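# Put the loose fork into the tray's fork slot

## Task

Place the loose fork in the tray slot that already holds forks. It may rest on top of those forks or next to them, but it must lie flat rather than on its side, run lengthwise along the slot, and point its handle the same way as the others. Every item that began in the tray must finish in its own slot, and no item may end up in the tray unless it sits with items of its own type. The result must hold without the robot supporting anything, so release the fork and move the gripper away at the end.

## Robot and tools

ROBOT. One arm with six joints and a parallel two-finger gripper. Every joint list, in commands and in results, uses this order: waist, shoulder, elbow, forearm roll, wrist pitch, wrist roll. The elbow's sign is flipped relative to the URDF. The stated ranges use URDF signs, so in your own numbers the elbow runs from -4.328 to 1.187 rad. The other ranges in rad are: waist ±3.491, shoulder ±3.140, forearm roll ±3.316, wrist pitch ±3.140, wrist roll ±3.927. A real end stop may sit up to 0.010 rad either side of these values.

FRAME. Positions are given in the scene frame. Its origin is on the table top directly under the arm base. +z points up, and +y is to the left when you look along +x. The base may be slightly tilted. end_effector_position is in metres and end_effector_quat_wxyz is a quaternion. The reported hand position is approximate, and less accurate at long reach. The fingers point along the gripper's +z axis and close along its y axis. The reported point lies between the pads when they are closed. Fingertips extend about 33 mm past it when closed and about 9 mm when fully open. Closing pushes the tips roughly 24 mm further out, so keep that much clearance above the table or tray.

execute_actions(actions). actions is a list of actions. Each action is a list of 1 to 15 rows, and each row is one control step of 1/30 s. If an action has fewer than 15 rows, its last row is held for the remaining steps, so every action lasts 0.5 s. A row has 9 numbers, each in [-1, 1]. The first six are joint offsets in the order above. They are measured from the joint angles at the start of that action, not from the previous row. For the first action in a call, that start is the last reported angles. Scale: 1.0 equals 1.983 rad for waist and shoulder, 2.38 rad for the elbow, and 2.975 rad for forearm roll, wrist pitch and wrist roll. The last three numbers control the gripper and are absolute settings. gripper/position: +1 is fully open (140 mm), about -0.8 is where the pads touch, and -1 closes until blocked. gripper/force_limit: about 14 N at -1, 60 N at 0 and 107 N at +1. gripper/speed: about 30 mm/s at -1, 140 at 0 and 250 at +1. An empty list only returns the current state.

Refusals. An action is rejected if it would push a joint outward more than 0.010 rad beyond its range. If any action in a call is malformed, or the first action fails that check, nothing in the call runs. If you command a joint past its real end, it stops at the end, and the result shows "joint sent to its limit". The absence of that line does not prove there is more travel.

move(target, speed, blocking). target is a single 9-number row like above. Its joint numbers are offsets from the Joint positions in the latest result that shows them. speed is in rad/s, from 0.01 to 2, default 0.5, and applies to the joint with the farthest to go. All joints finish together, so the gripper follows a curve. A move lasts 0.5 to 10 s and does not avoid obstacles. With blocking=false the call returns after 0.5 s. You must then use wait or stop before sending further rows or moves. The "move:" line reports the outcome (done, off_target, moving, held, fault), whether limits=held or limits=none, and which joint is farthest from its target. After a held phase, the arm may lurch faster than the speed you asked for. wait(seconds) runs the scene for 0 to 10 s without a new command. stop() brakes a running move, needs room to do so, and leaves the fingers moving.

zoom_image(camera, region). camera is one of cam_high (896x504), cam_low (896x504) or cam_wrist (504x504, fisheye). region is [x0, y0, x1, y1] in image pixels from the top-left corner, at most 504x504. Approximate focal lengths are 450 px for cam_high, 470 px for cam_low and 284 px for cam_wrist.

finished_scene(scene). Pass the current scene number. This ends the scene and cannot be undone, so the goal must already be met and stable.

MOTION LIMITS. Joint target speeds are capped at 2.62 rad/s for waist and shoulder, 3.14 for the elbow and 3.93 for the wrist joints, with 0.5 s to accelerate. Each target can lead its measured angle by at most 0.805 rad (waist, shoulder), 0.966 (elbow) or 1.21 (wrist joints). Targets that would put the hand more than 70 mm from its measured spot are scaled back. This means large offsets can take several actions, and an unfinished motion may not complete while you wait, so send the rest explicitly. The result line "Joint targets" shows where the joints are currently being driven. "joint command not followed" means the clearance check, which treats mounts and posts as part of the arm, changed the targets.

GRIPPING. Close with position -1 and confirm object_status = 2. The status codes are: 0 moving, 1 blocked while opening, 2 blocked while closing, 3 reached the requested position or pads met (a thin item may still be held). position_measured is in counts: 3 is open and 230 is closed, and the scale is not linear. A new force_limit only takes effect with a new position value, for example by switching between -1 and -0.98.

FAULTS AND CARE. Load limits are 148 N m for waist, shoulder and elbow and 37.2 N m for the wrist joints; a held object's weight counts toward them. Reaching a load limit, or an external force of 150 N, stops the arm for 10 s and discards the rest of the call. The arm is stiff, so even a small overshoot into a firm surface can trigger a fault. Approach slowly and aim at the contact point, not beyond it. Holding loads heats the motors. A MOTOR HOT line is a warning, and an OVER-TEMPERATURE FAULT sets the brakes until the motors cool. Avoid drops, slips, slams and hard pushes, and never knock anything off the table. Loose objects may occasionally be nudged by outside disturbances, so check the cameras before you grasp and again before you finish.

Each tool is called after "Call:" as name([rows], argument=value, ...), one row to a line, values as JSON.

## Session

Call:
execute_actions(actions=[])

Scene clock: 0.00 s.
end_effector_position=(+0.3875, +0.1953, +0.1780) position_measured=3 object_status=3 end_effector_quat_wxyz=(+0.013, +0.696, +0.710, -0.105)
Joint names: [waist, shoulder, elbow, forearm roll, wrist pitch, wrist roll]
Joint positions: [ 1.145 -0.084  0.806  0.665 -0.689  1.679]
Joint velocities: [ 0.001  0.001  0.     0.    -0.001  0.   ]
Joint targets: [1.145 -0.084 0.806 0.665 -0.689 1.679]

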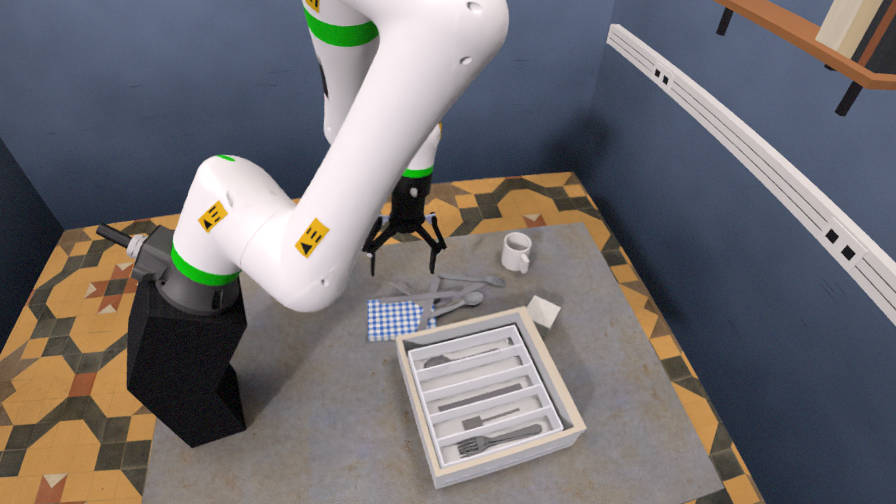

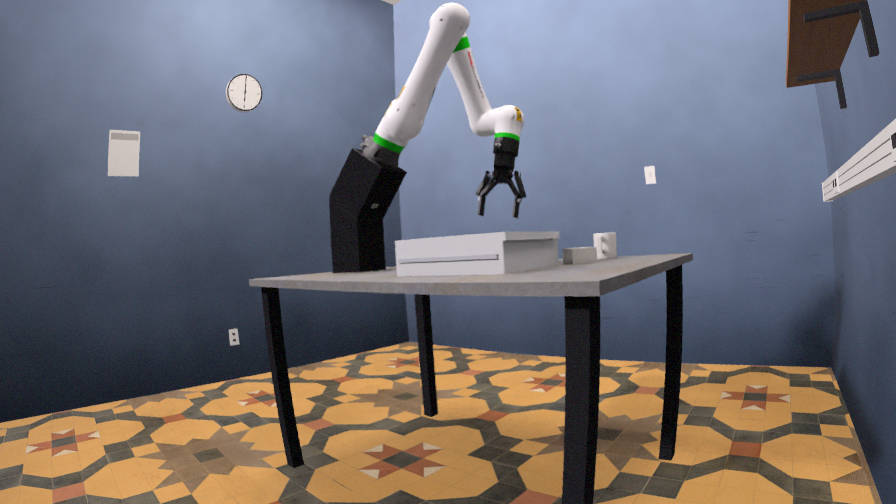

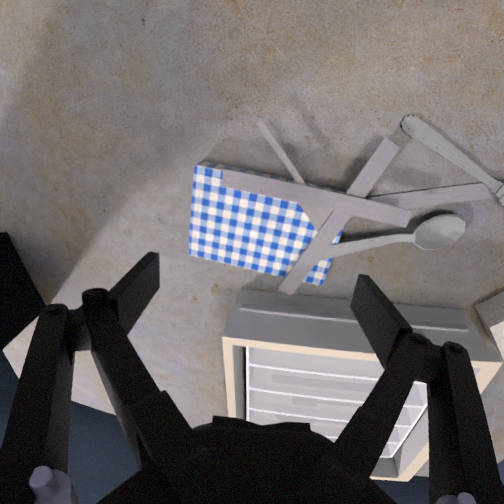

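Call:
zoom_image(camera="cam_high", region=[340,230,620,500])

Call:
move(target=[-0.05,0,0,0,0,0,1,0,0])

Call:
move(target=[0,0.05,0,0,0,0,1,0,0])

Call:
move(target=[0,0,-0.042,0,0,0,1,0,0])

Call:
move(target=[0,0,0,0.034,0,0,1,0,0])

Call:
move(target=[0,0,0,0,-0.034,0,1,0,0])

Region (340, 230, 620, 500) of cam_high's 896x504 image, scaled by 1.800, with more detail than that image has; it fills the top 486 rows of this view, and the rest is white.

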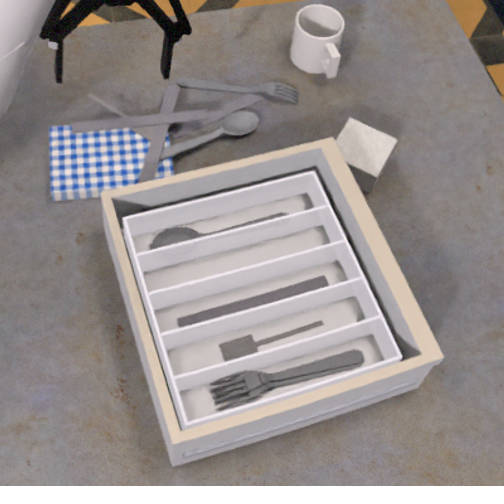

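Scene clock: 4.37 s.
end_effector_position=(+0.4046, +0.1498, +0.1736) position_measured=3 object_status=3 end_effector_quat_wxyz=(+0.034, +0.724, +0.678, -0.120)
Joint names: [waist, shoulder, elbow, forearm roll, wrist pitch, wrist roll]
Joint positions: [ 1.046 -0.084  0.806  0.665 -0.689  1.679]
Joint velocities: [-0.002 -0.    -0.     0.    -0.    -0.   ]
Joint targets: [1.046 -0.084 0.806 0.665 -0.689 1.679]
move: done; limits=none; farthest joint: the waist, 0.000 radians from its target (0.099 radians at the start)

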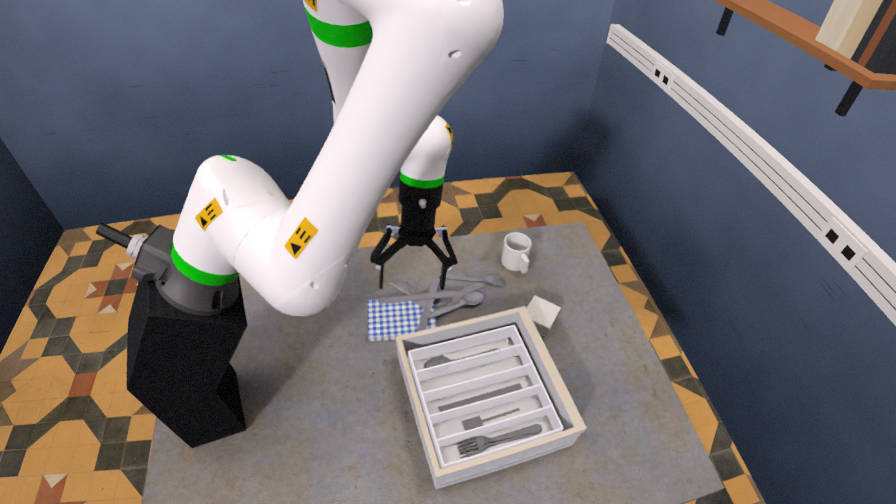

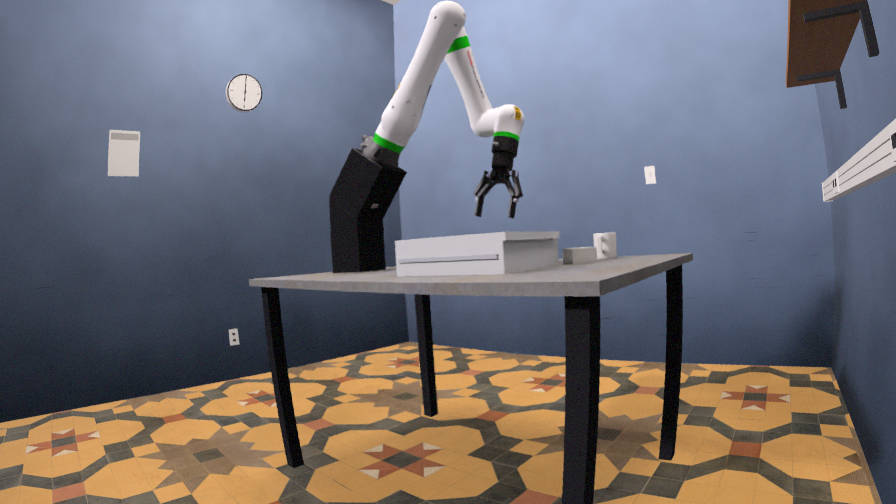

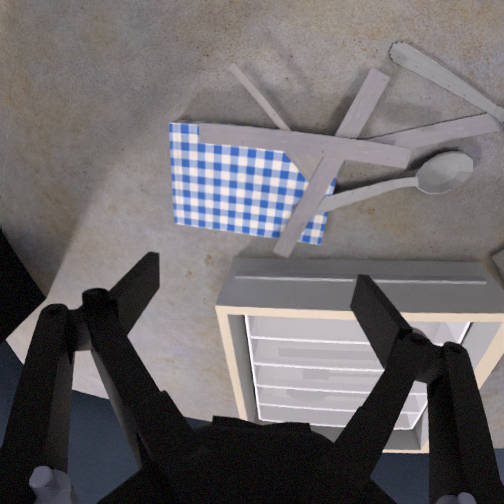

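Scene clock: 5.23 s.
end_effector_position=(+0.3730, +0.1332, +0.1470) position_measured=3 object_status=3 end_effector_quat_wxyz=(+0.036, +0.707, +0.687, -0.166)
Joint names: [waist, shoulder, elbow, forearm roll, wrist pitch, wrist roll]
Joint positions: [ 1.046  0.015  0.806  0.665 -0.689  1.679]
Joint velocities: [ 0.     0.002  0.001  0.001  0.    -0.   ]
Joint targets: [1.046 0.015 0.806 0.665 -0.689 1.679]
move: done; limits=none; farthest joint: the waist, 0.000 radians from its target (0.000 radians at the start)

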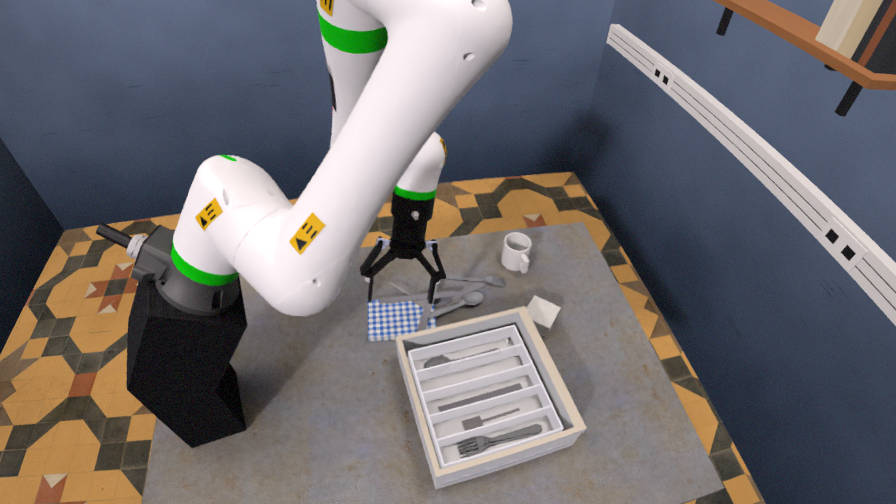

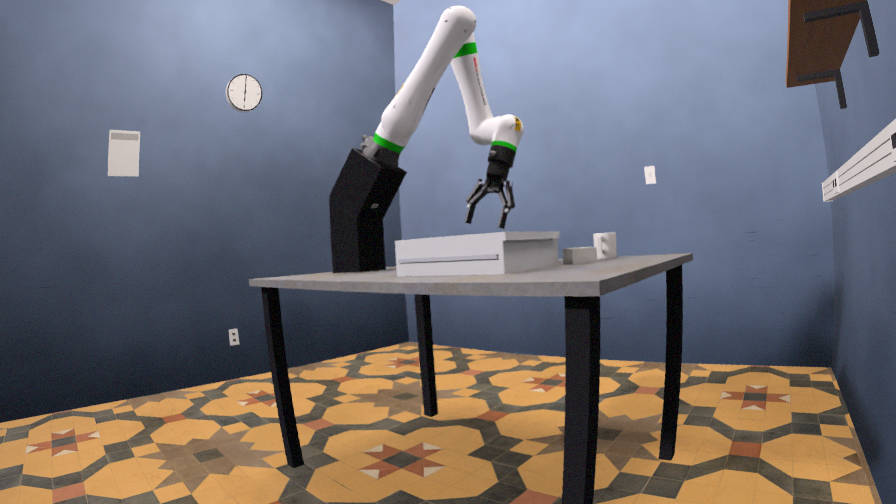

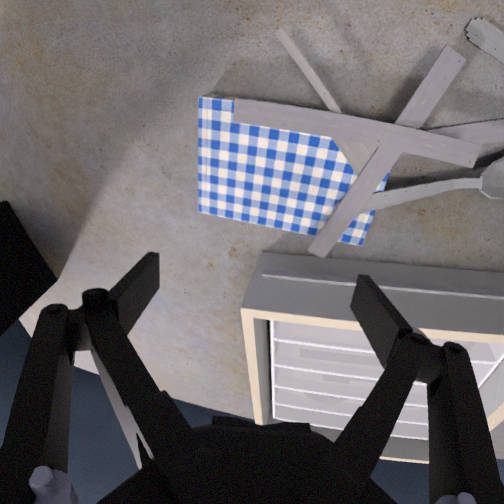

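Scene clock: 6.10 s.
end_effector_position=(+0.4264, +0.1794, +0.1553) position_measured=3 object_status=3 end_effector_quat_wxyz=(+0.034, +0.724, +0.678, -0.120)
Joint names: [waist, shoulder, elbow, forearm roll, wrist pitch, wrist roll]
Joint positions: [ 1.046  0.015  0.706  0.665 -0.689  1.679]
Joint velocities: [ 0.    -0.002 -0.002 -0.     0.    -0.001]
Joint targets: [1.046 0.015 0.706 0.665 -0.689 1.679]
move: done; limits=none; farthest joint: the waist, 0.000 radians from its target (0.000 radians at the start)

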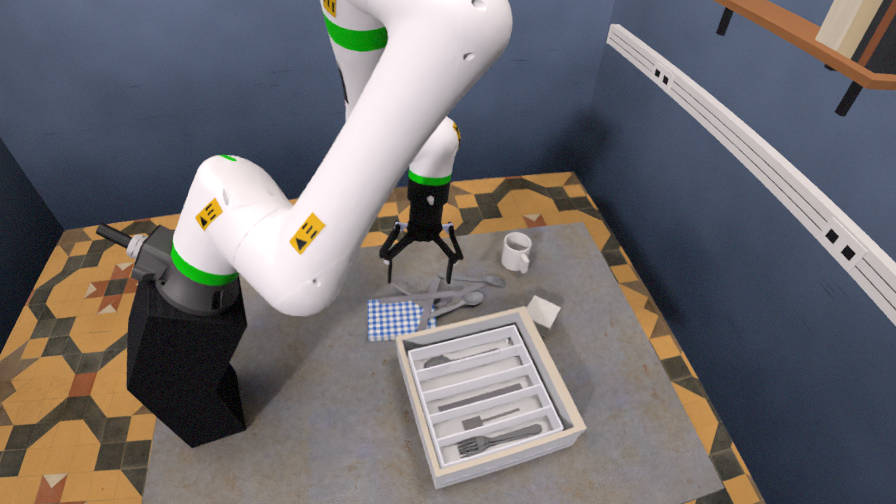

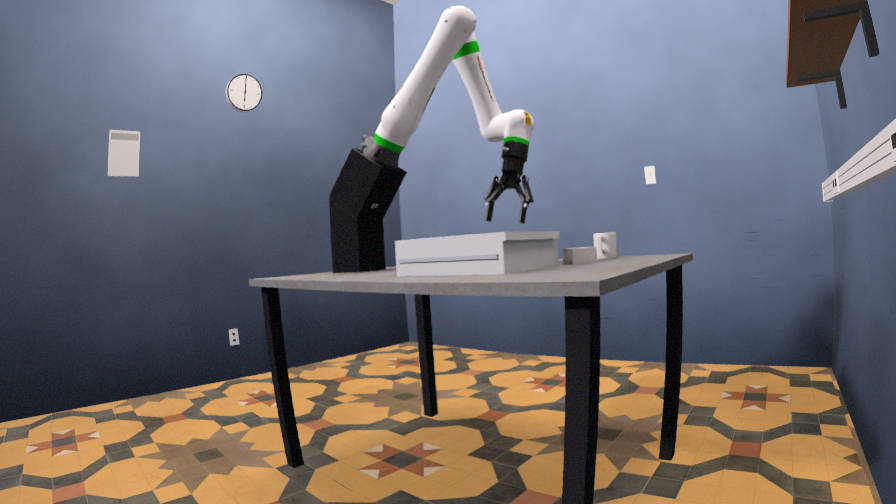

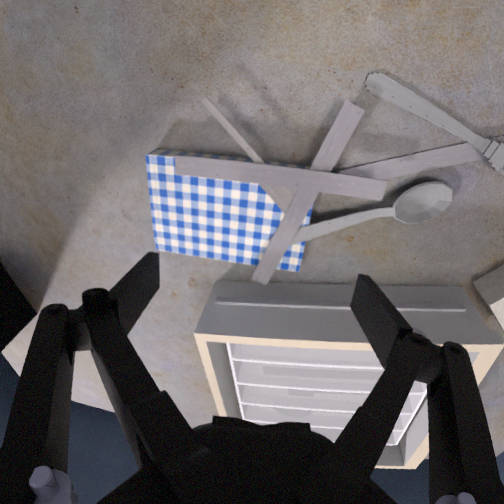

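Scene clock: 6.97 s.
end_effector_position=(+0.4511, +0.1878, +0.1596) position_measured=3 object_status=3 end_effector_quat_wxyz=(+0.054, +0.696, +0.709, -0.102)
Joint names: [waist, shoulder, elbow, forearm roll, wrist pitch, wrist roll]
Joint positions: [ 1.046  0.015  0.706  0.766 -0.689  1.679]
Joint velocities: [ 0.001  0.001  0.     0.001 -0.    -0.   ]
Joint targets: [1.046 0.015 0.706 0.766 -0.689 1.679]
move: done; limits=none; farthest joint: the forearm roll, 0.001 radians from its target (0.102 radians at the start)

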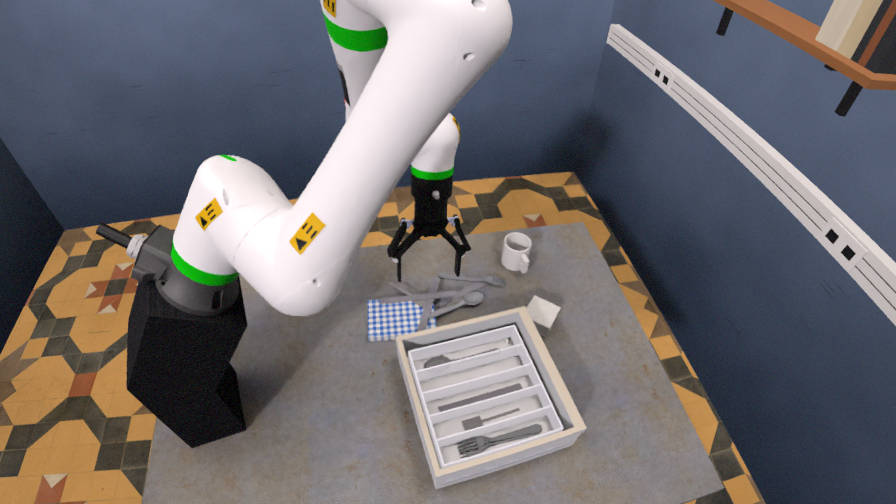

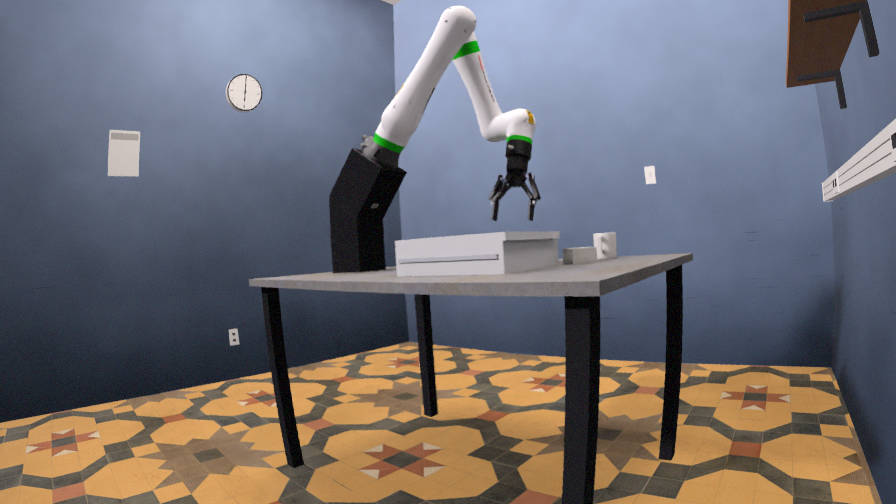

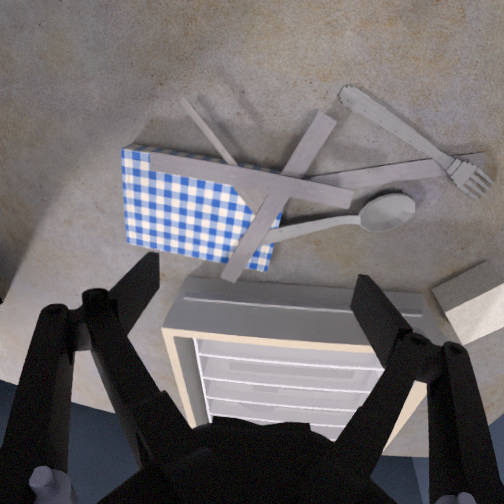

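Scene clock: 7.83 s.
end_effector_position=(+0.4483, +0.1533, +0.1695) position_measured=3 object_status=3 end_effector_quat_wxyz=(+0.086, +0.690, +0.705, -0.141)
Joint names: [waist, shoulder, elbow, forearm roll, wrist pitch, wrist roll]
Joint positions: [ 1.046  0.015  0.706  0.766 -0.79   1.679]
Joint velocities: [-0.001 -0.001  0.    -0.001 -0.001 -0.001]
Joint targets: [1.046 0.015 0.706 0.766 -0.790 1.679]
move: done; limits=none; farthest joint: the waist, 0.000 radians from its target (0.000 radians at the start)

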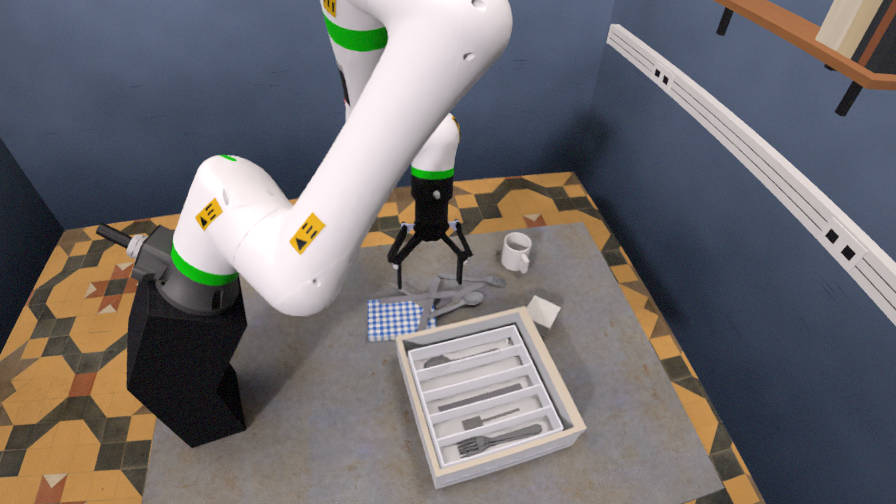

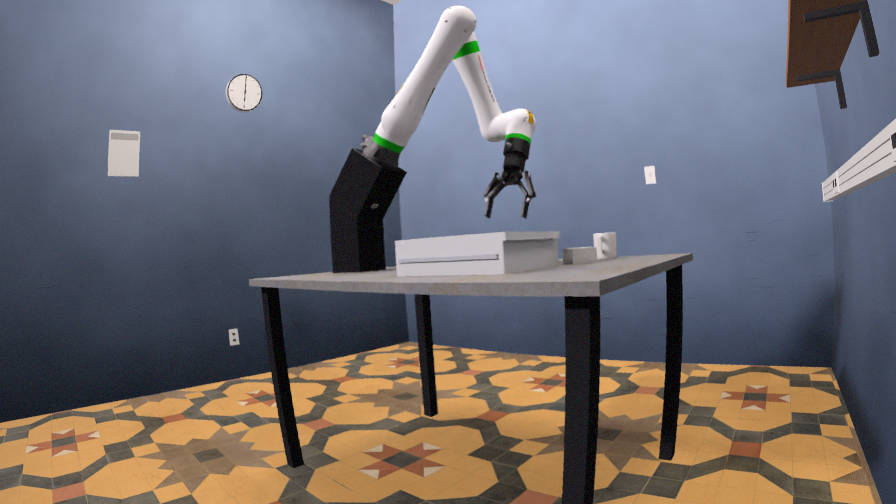

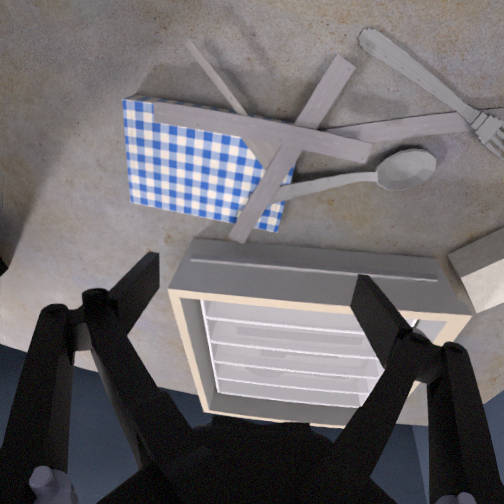

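Call:
move(target=[-0.0696,0.0247,-0.0817,-0.0555,0.0985,0.45,-0.3,0,0], speed=1.5)

Scene clock: 18.20 s.
end_effector_position=(+0.5542, +0.2380, +0.1511) position_measured=167 object_status=3 end_effector_quat_wxyz=(-0.001, +0.257, +0.966, +0.001)
Joint names: [waist, shoulder, elbow, forearm roll, wrist pitch, wrist roll]
Joint positions: [ 0.908  0.064  0.511  0.601 -0.497  3.018]
Joint velocities: [-0.    -0.001 -0.001  0.     0.     0.002]
Joint targets: [0.908 0.064 0.511 0.601 -0.497 3.018]
move: done; limits=none; farthest joint: the waist, 0.000 radians from its target (0.138 radians at the start)

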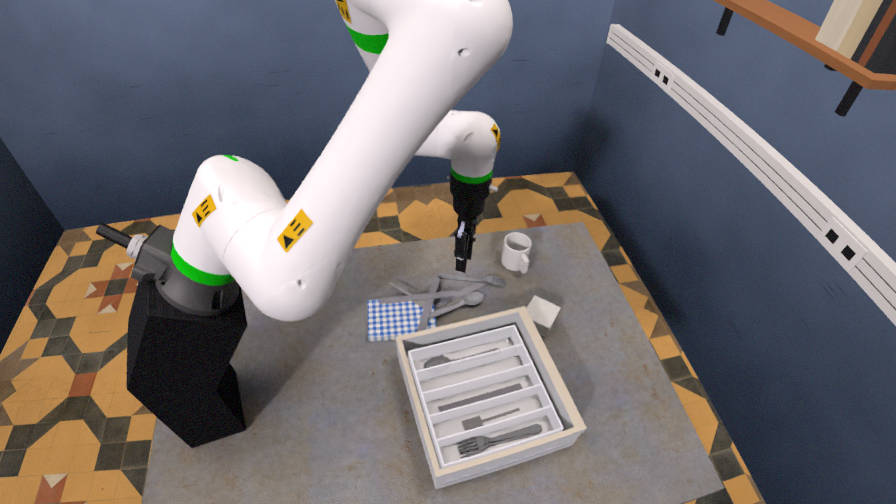

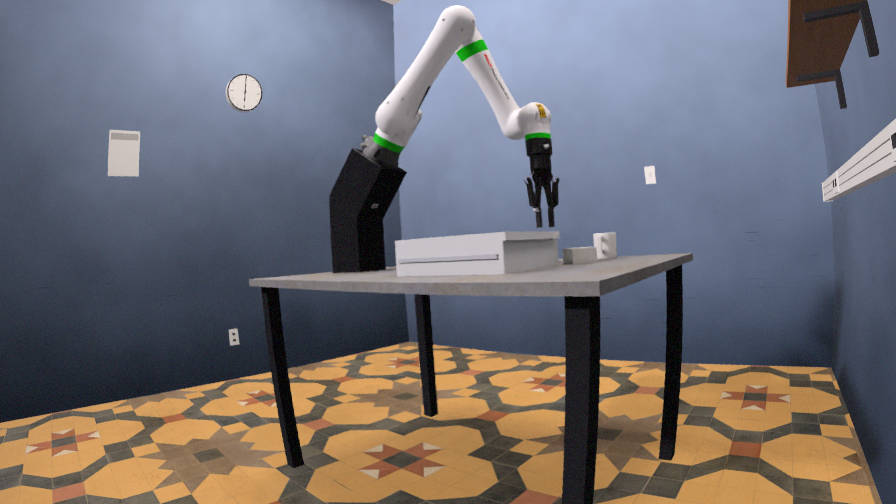

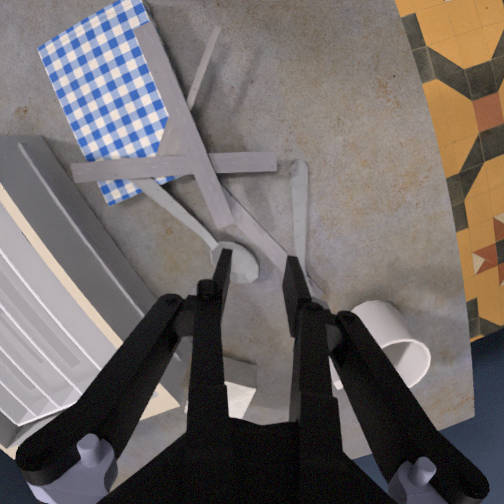

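Call:
move(target=[-0.0121,0.1165,-0.055,0.037,0.0313,0,-0.3,0,0])

Scene clock: 22.60 s.
end_effector_position=(+0.5757, +0.2775, +0.0711) position_measured=167 object_status=3 end_effector_quat_wxyz=(-0.000, +0.205, +0.979, +0.001)
Joint names: [waist, shoulder, elbow, forearm roll, wrist pitch, wrist roll]
Joint positions: [ 0.884  0.295  0.38   0.711 -0.404  3.018]
Joint velocities: [-0.     0.001 -0.001  0.001  0.    -0.   ]
Joint targets: [0.884 0.295 0.380 0.711 -0.404 3.018]
move: done; limits=none; farthest joint: the forearm roll, 0.001 radians from its target (0.111 radians at the start)

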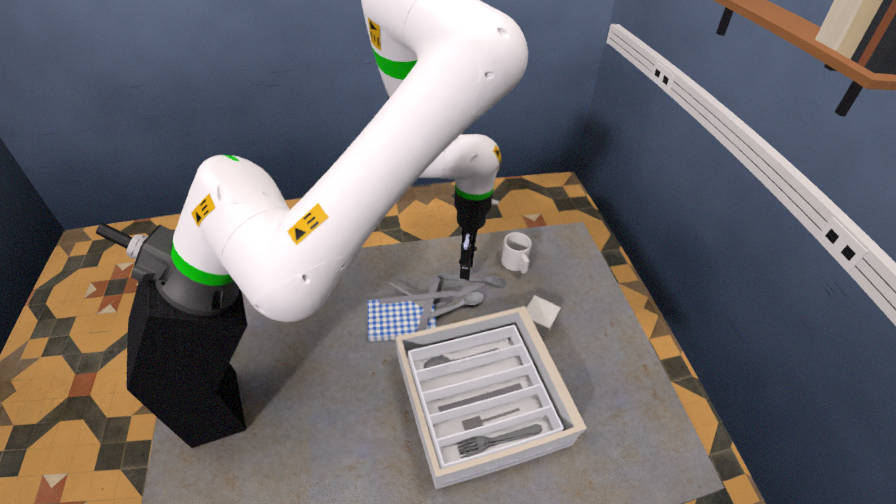

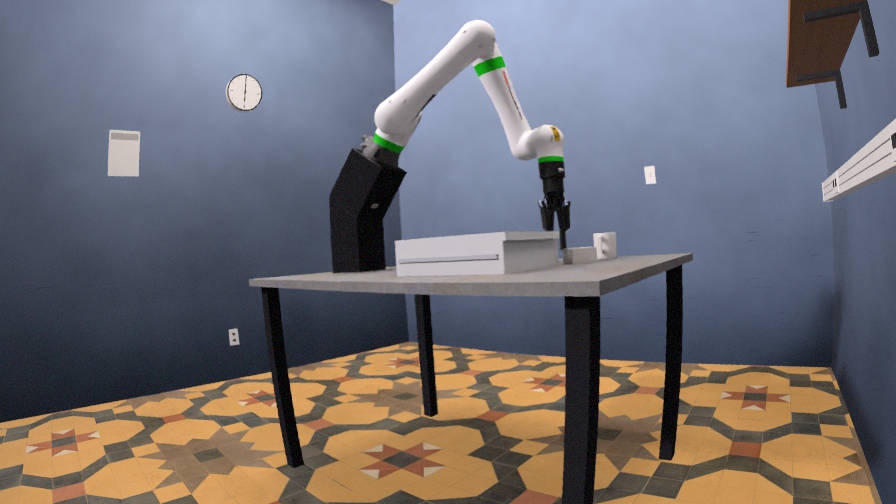

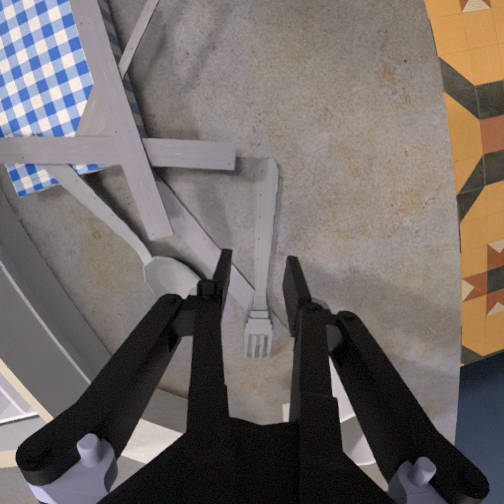

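Call:
move(target=[-0.0111,0.036,0.0134,0.0608,0.0282,-0.059,-0.5,0,0], speed=0.2)

Scene clock: 27.57 s.
end_effector_position=(+0.5603, +0.2851, +0.0352) position_measured=192 object_status=3 end_effector_quat_wxyz=(-0.000, +0.204, +0.979, +0.001)
Joint names: [waist, shoulder, elbow, forearm roll, wrist pitch, wrist roll]
Joint positions: [ 0.862  0.366  0.412  0.891 -0.32   2.843]
Joint velocities: [-0.    -0.001 -0.     0.001  0.001  0.   ]
Joint targets: [0.862 0.366 0.412 0.891 -0.320 2.842]
move: done; limits=none; farthest joint: the forearm roll, 0.001 radians from its target (0.181 radians at the start)

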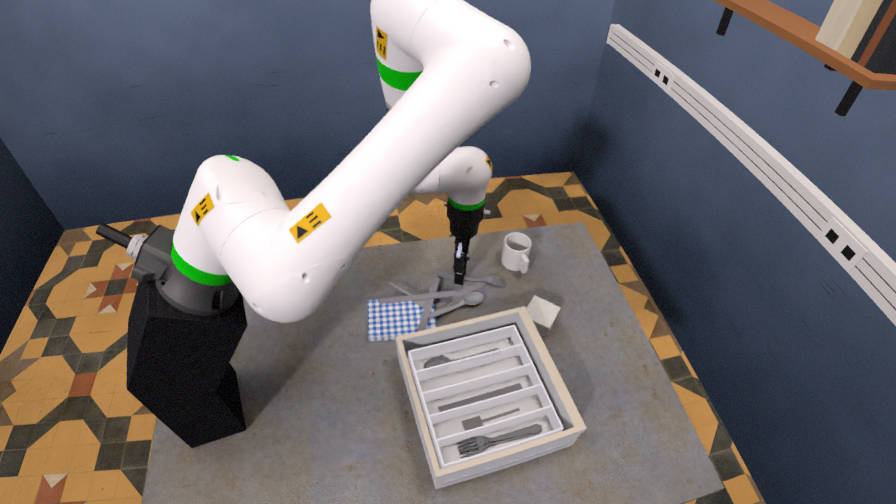

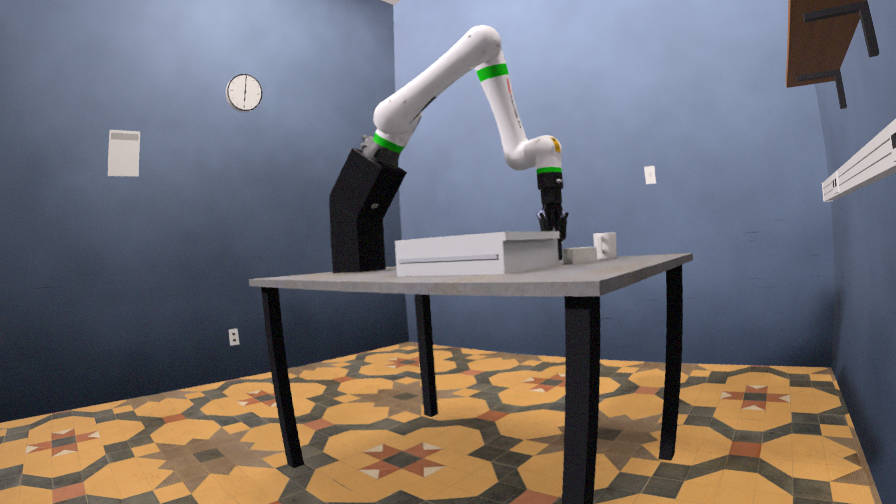

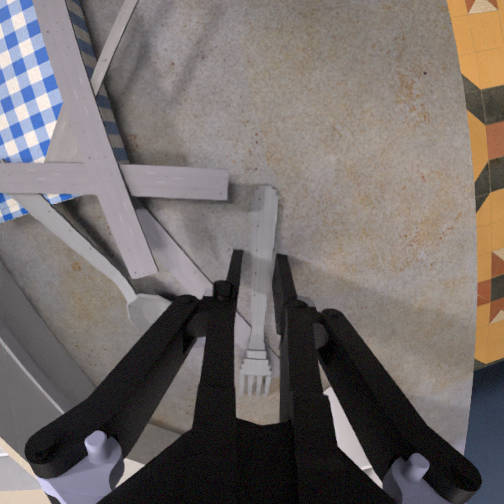

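Call:
move(target=[0,0.003,-0.0025,0,0,0,-1,0,-0.7])

Call:
move(target=[0.023,-0.2,0.04,-0.12,-0.085,0.059,-1,0,-0.7])

Scene clock: 39.17 s.
end_effector_position=(+0.5611, +0.2856, +0.0351) position_measured=213 object_status=2 end_effector_quat_wxyz=(+0.000, +0.204, +0.979, +0.001)
Joint names: [waist, shoulder, elbow, forearm roll, wrist pitch, wrist roll]
Joint positions: [ 0.862  0.367  0.41   0.892 -0.321  2.842]
Joint velocities: [ 0.     0.001 -0.    -0.003 -0.    -0.001]
Joint targets: [0.862 0.367 0.410 0.892 -0.321 2.842]
FORCE FAULT: contact force on the arm reached its limit, and the arm stopped for 10 seconds. The contact can be on any part of the arm, not only on its tool. That time counts as 20 of the actions that you can send in this scene. The arm's remaining commands of this call were not run. The arm holds still and accepts commands again. Move the arm away from the contact; if what it grips holds it there, let go first. Pushing or pulling that hard again can fault the arm again.
move: fault; limits=none; farthest joint: the shoulder, 0.005 radians from its target (0.005 radians at the start)

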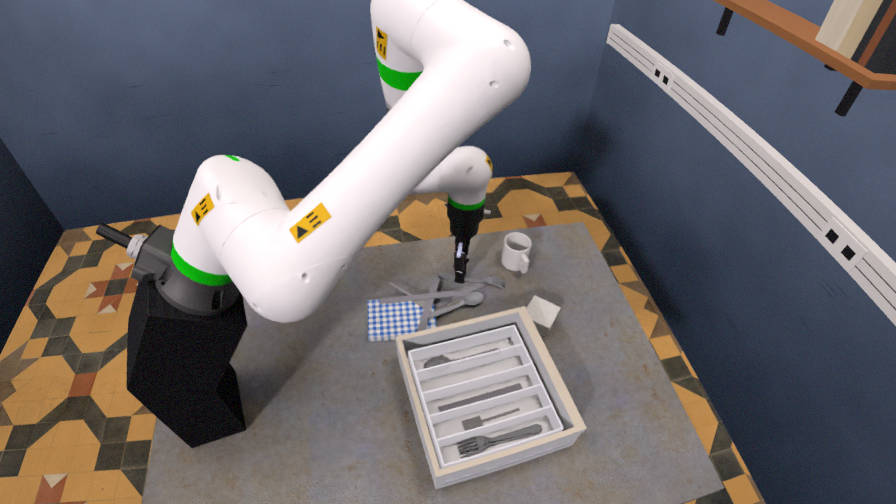

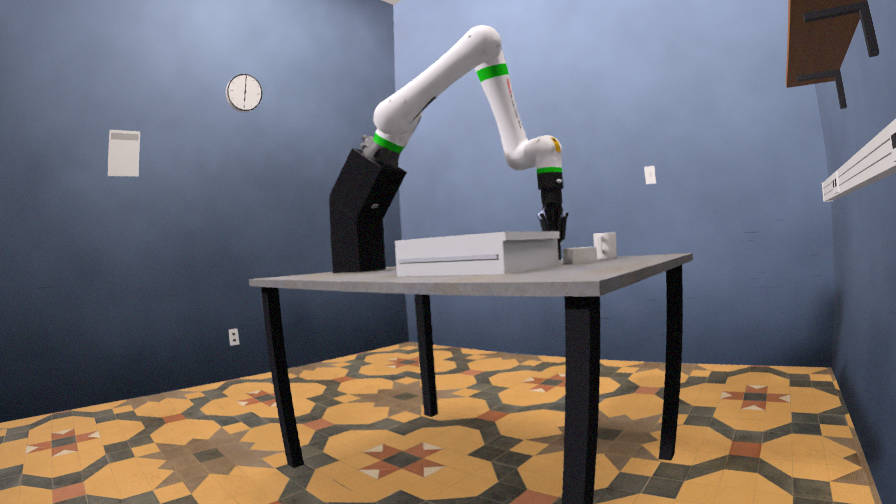

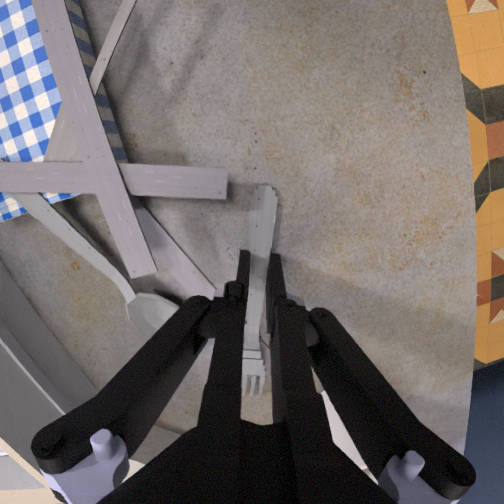

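not run: a fault stop came before this call.

Call:
move(target=[0.023,-0.2,0.04,-0.12,-0.085,0.059,-1,0,-0.7])

Call:
move(target=[-0.4824,0.0946,-0.1554,-0.3193,-0.0585,-0.298,-1,0,-0.7], speed=0.8)

Scene clock: 44.93 s.
end_effector_position=(+0.5662, +0.2232, +0.1919) position_measured=213 object_status=2 end_effector_quat_wxyz=(+0.006, +0.297, +0.955, +0.003)
Joint names: [waist, shoulder, elbow, forearm roll, wrist pitch, wrist roll]
Joint positions: [ 0.908 -0.029  0.505  0.535 -0.574  3.018]
Joint velocities: [-0.    -0.002 -0.    -0.003 -0.001  0.   ]
Joint targets: [0.908 -0.029 0.505 0.535 -0.574 3.018]
move: done; limits=none; farthest joint: the shoulder, 0.001 radians from its target (0.397 radians at the start)

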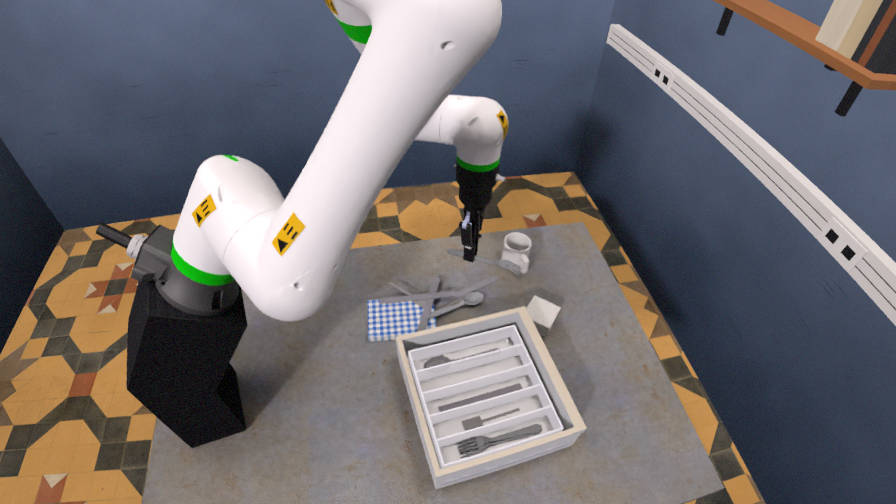

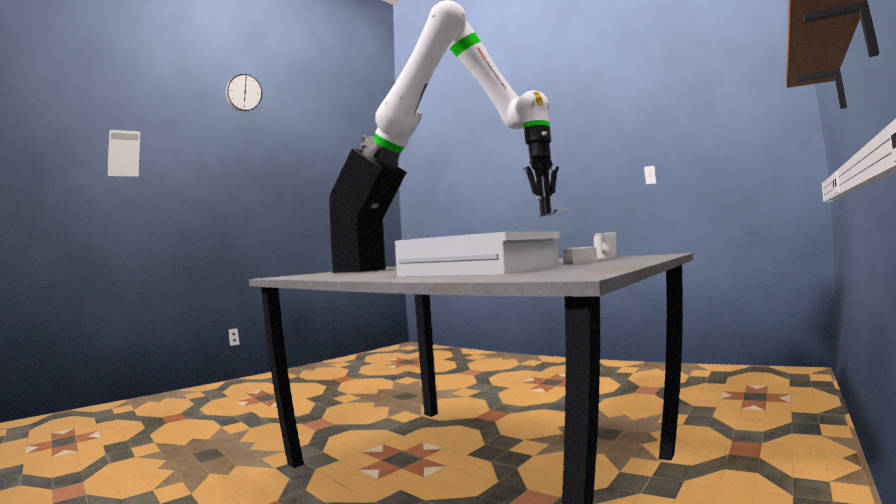

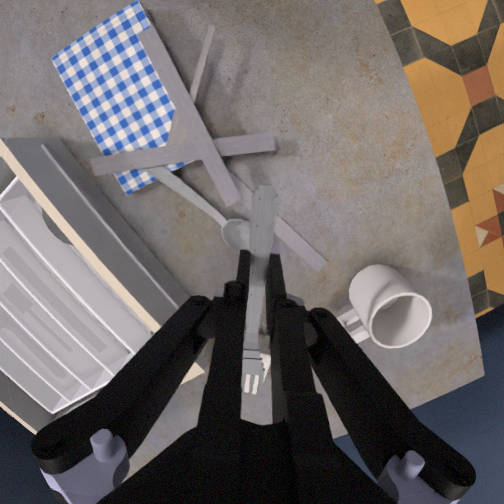

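Scene clock: 46.77 s.
end_effector_position=(+0.5902, -0.1837, +0.1893) position_measured=213 object_status=2 end_effector_quat_wxyz=(-0.002, +0.999, +0.043, -0.000)
Joint names: [waist, shoulder, elbow, forearm roll, wrist pitch, wrist roll]
Joint positions: [-0.049  0.159  0.135 -0.415 -0.748  2.131]
Joint velocities: [-0.001  0.001 -0.    -0.001  0.001 -0.001]
Joint targets: [-0.049 0.159 0.135 -0.415 -0.748 2.131]
move: done; limits=none; farthest joint: the waist, 0.000 radians from its target (0.957 radians at the start)

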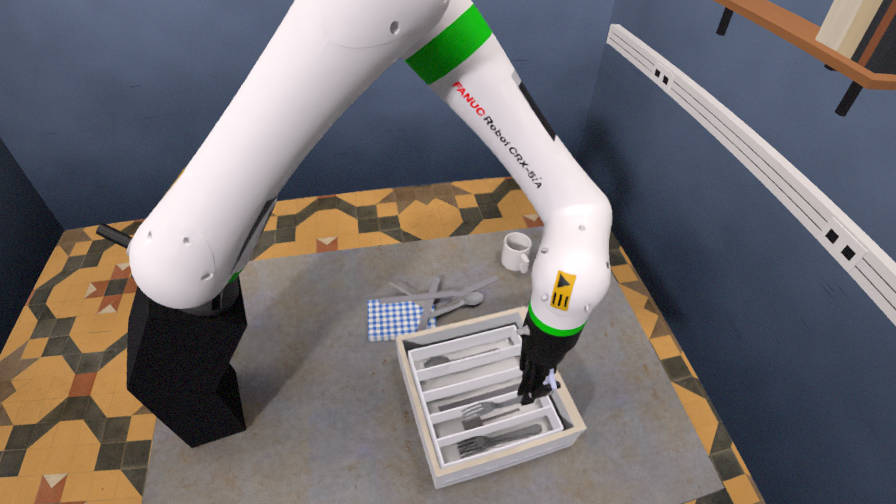

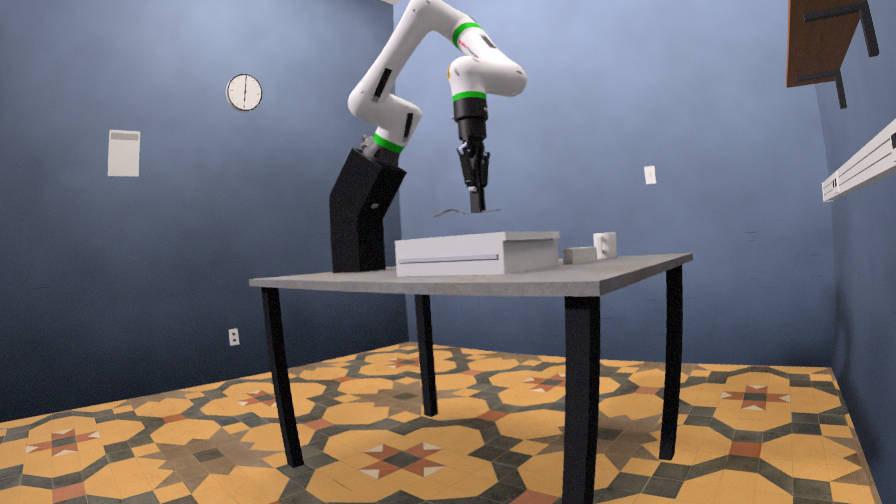

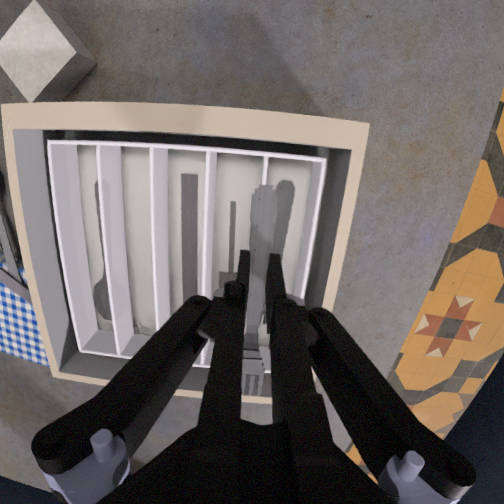

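Call:
move(target=[-0.0034,0.101,-0.029,-0.0255,0.039,0.033,-1,0,-0.7], speed=0.3)

Scene clock: 51.40 s.
end_effector_position=(+0.5843, -0.2072, +0.0996) position_measured=213 object_status=2 end_effector_quat_wxyz=(-0.002, +0.999, +0.042, +0.000)
Joint names: [waist, shoulder, elbow, forearm roll, wrist pitch, wrist roll]
Joint positions: [-0.055  0.359  0.066 -0.491 -0.632  2.23 ]
Joint velocities: [-0.     0.003 -0.    -0.001  0.    -0.   ]
Joint targets: [-0.055 0.359 0.066 -0.491 -0.632 2.230]
move: done; limits=none; farthest joint: the shoulder, 0.001 radians from its target (0.201 radians at the start)

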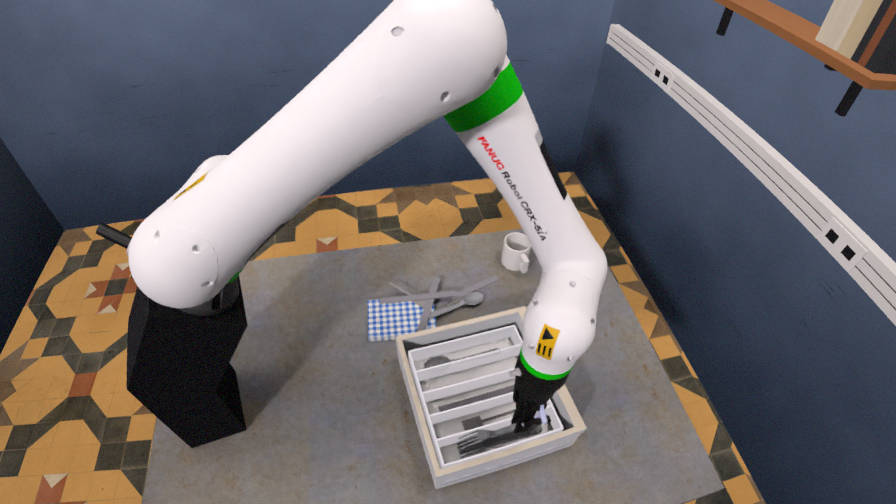

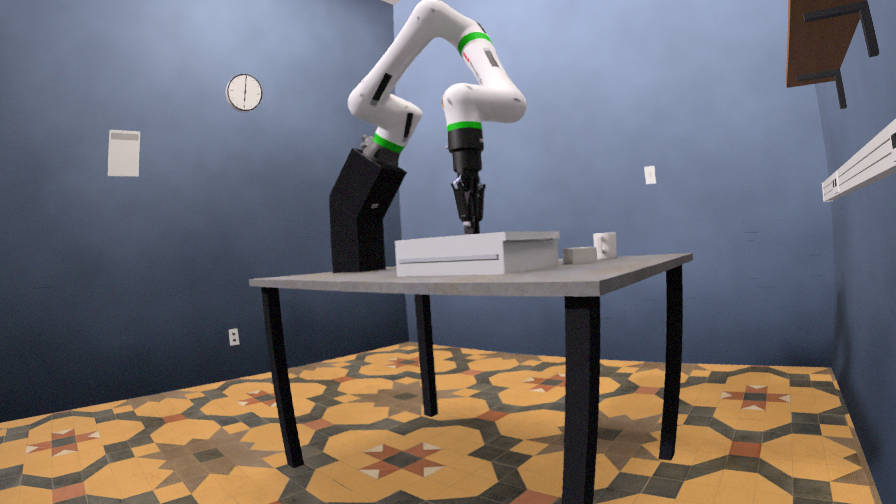

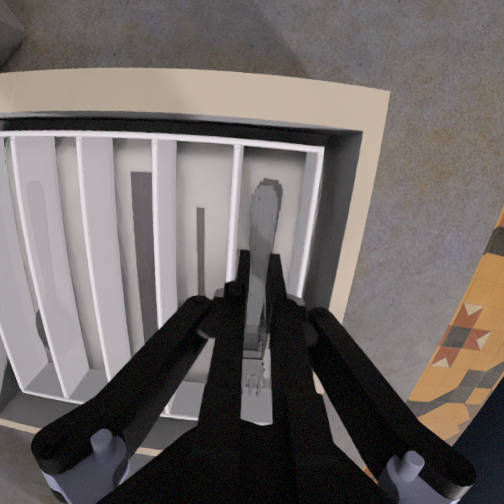

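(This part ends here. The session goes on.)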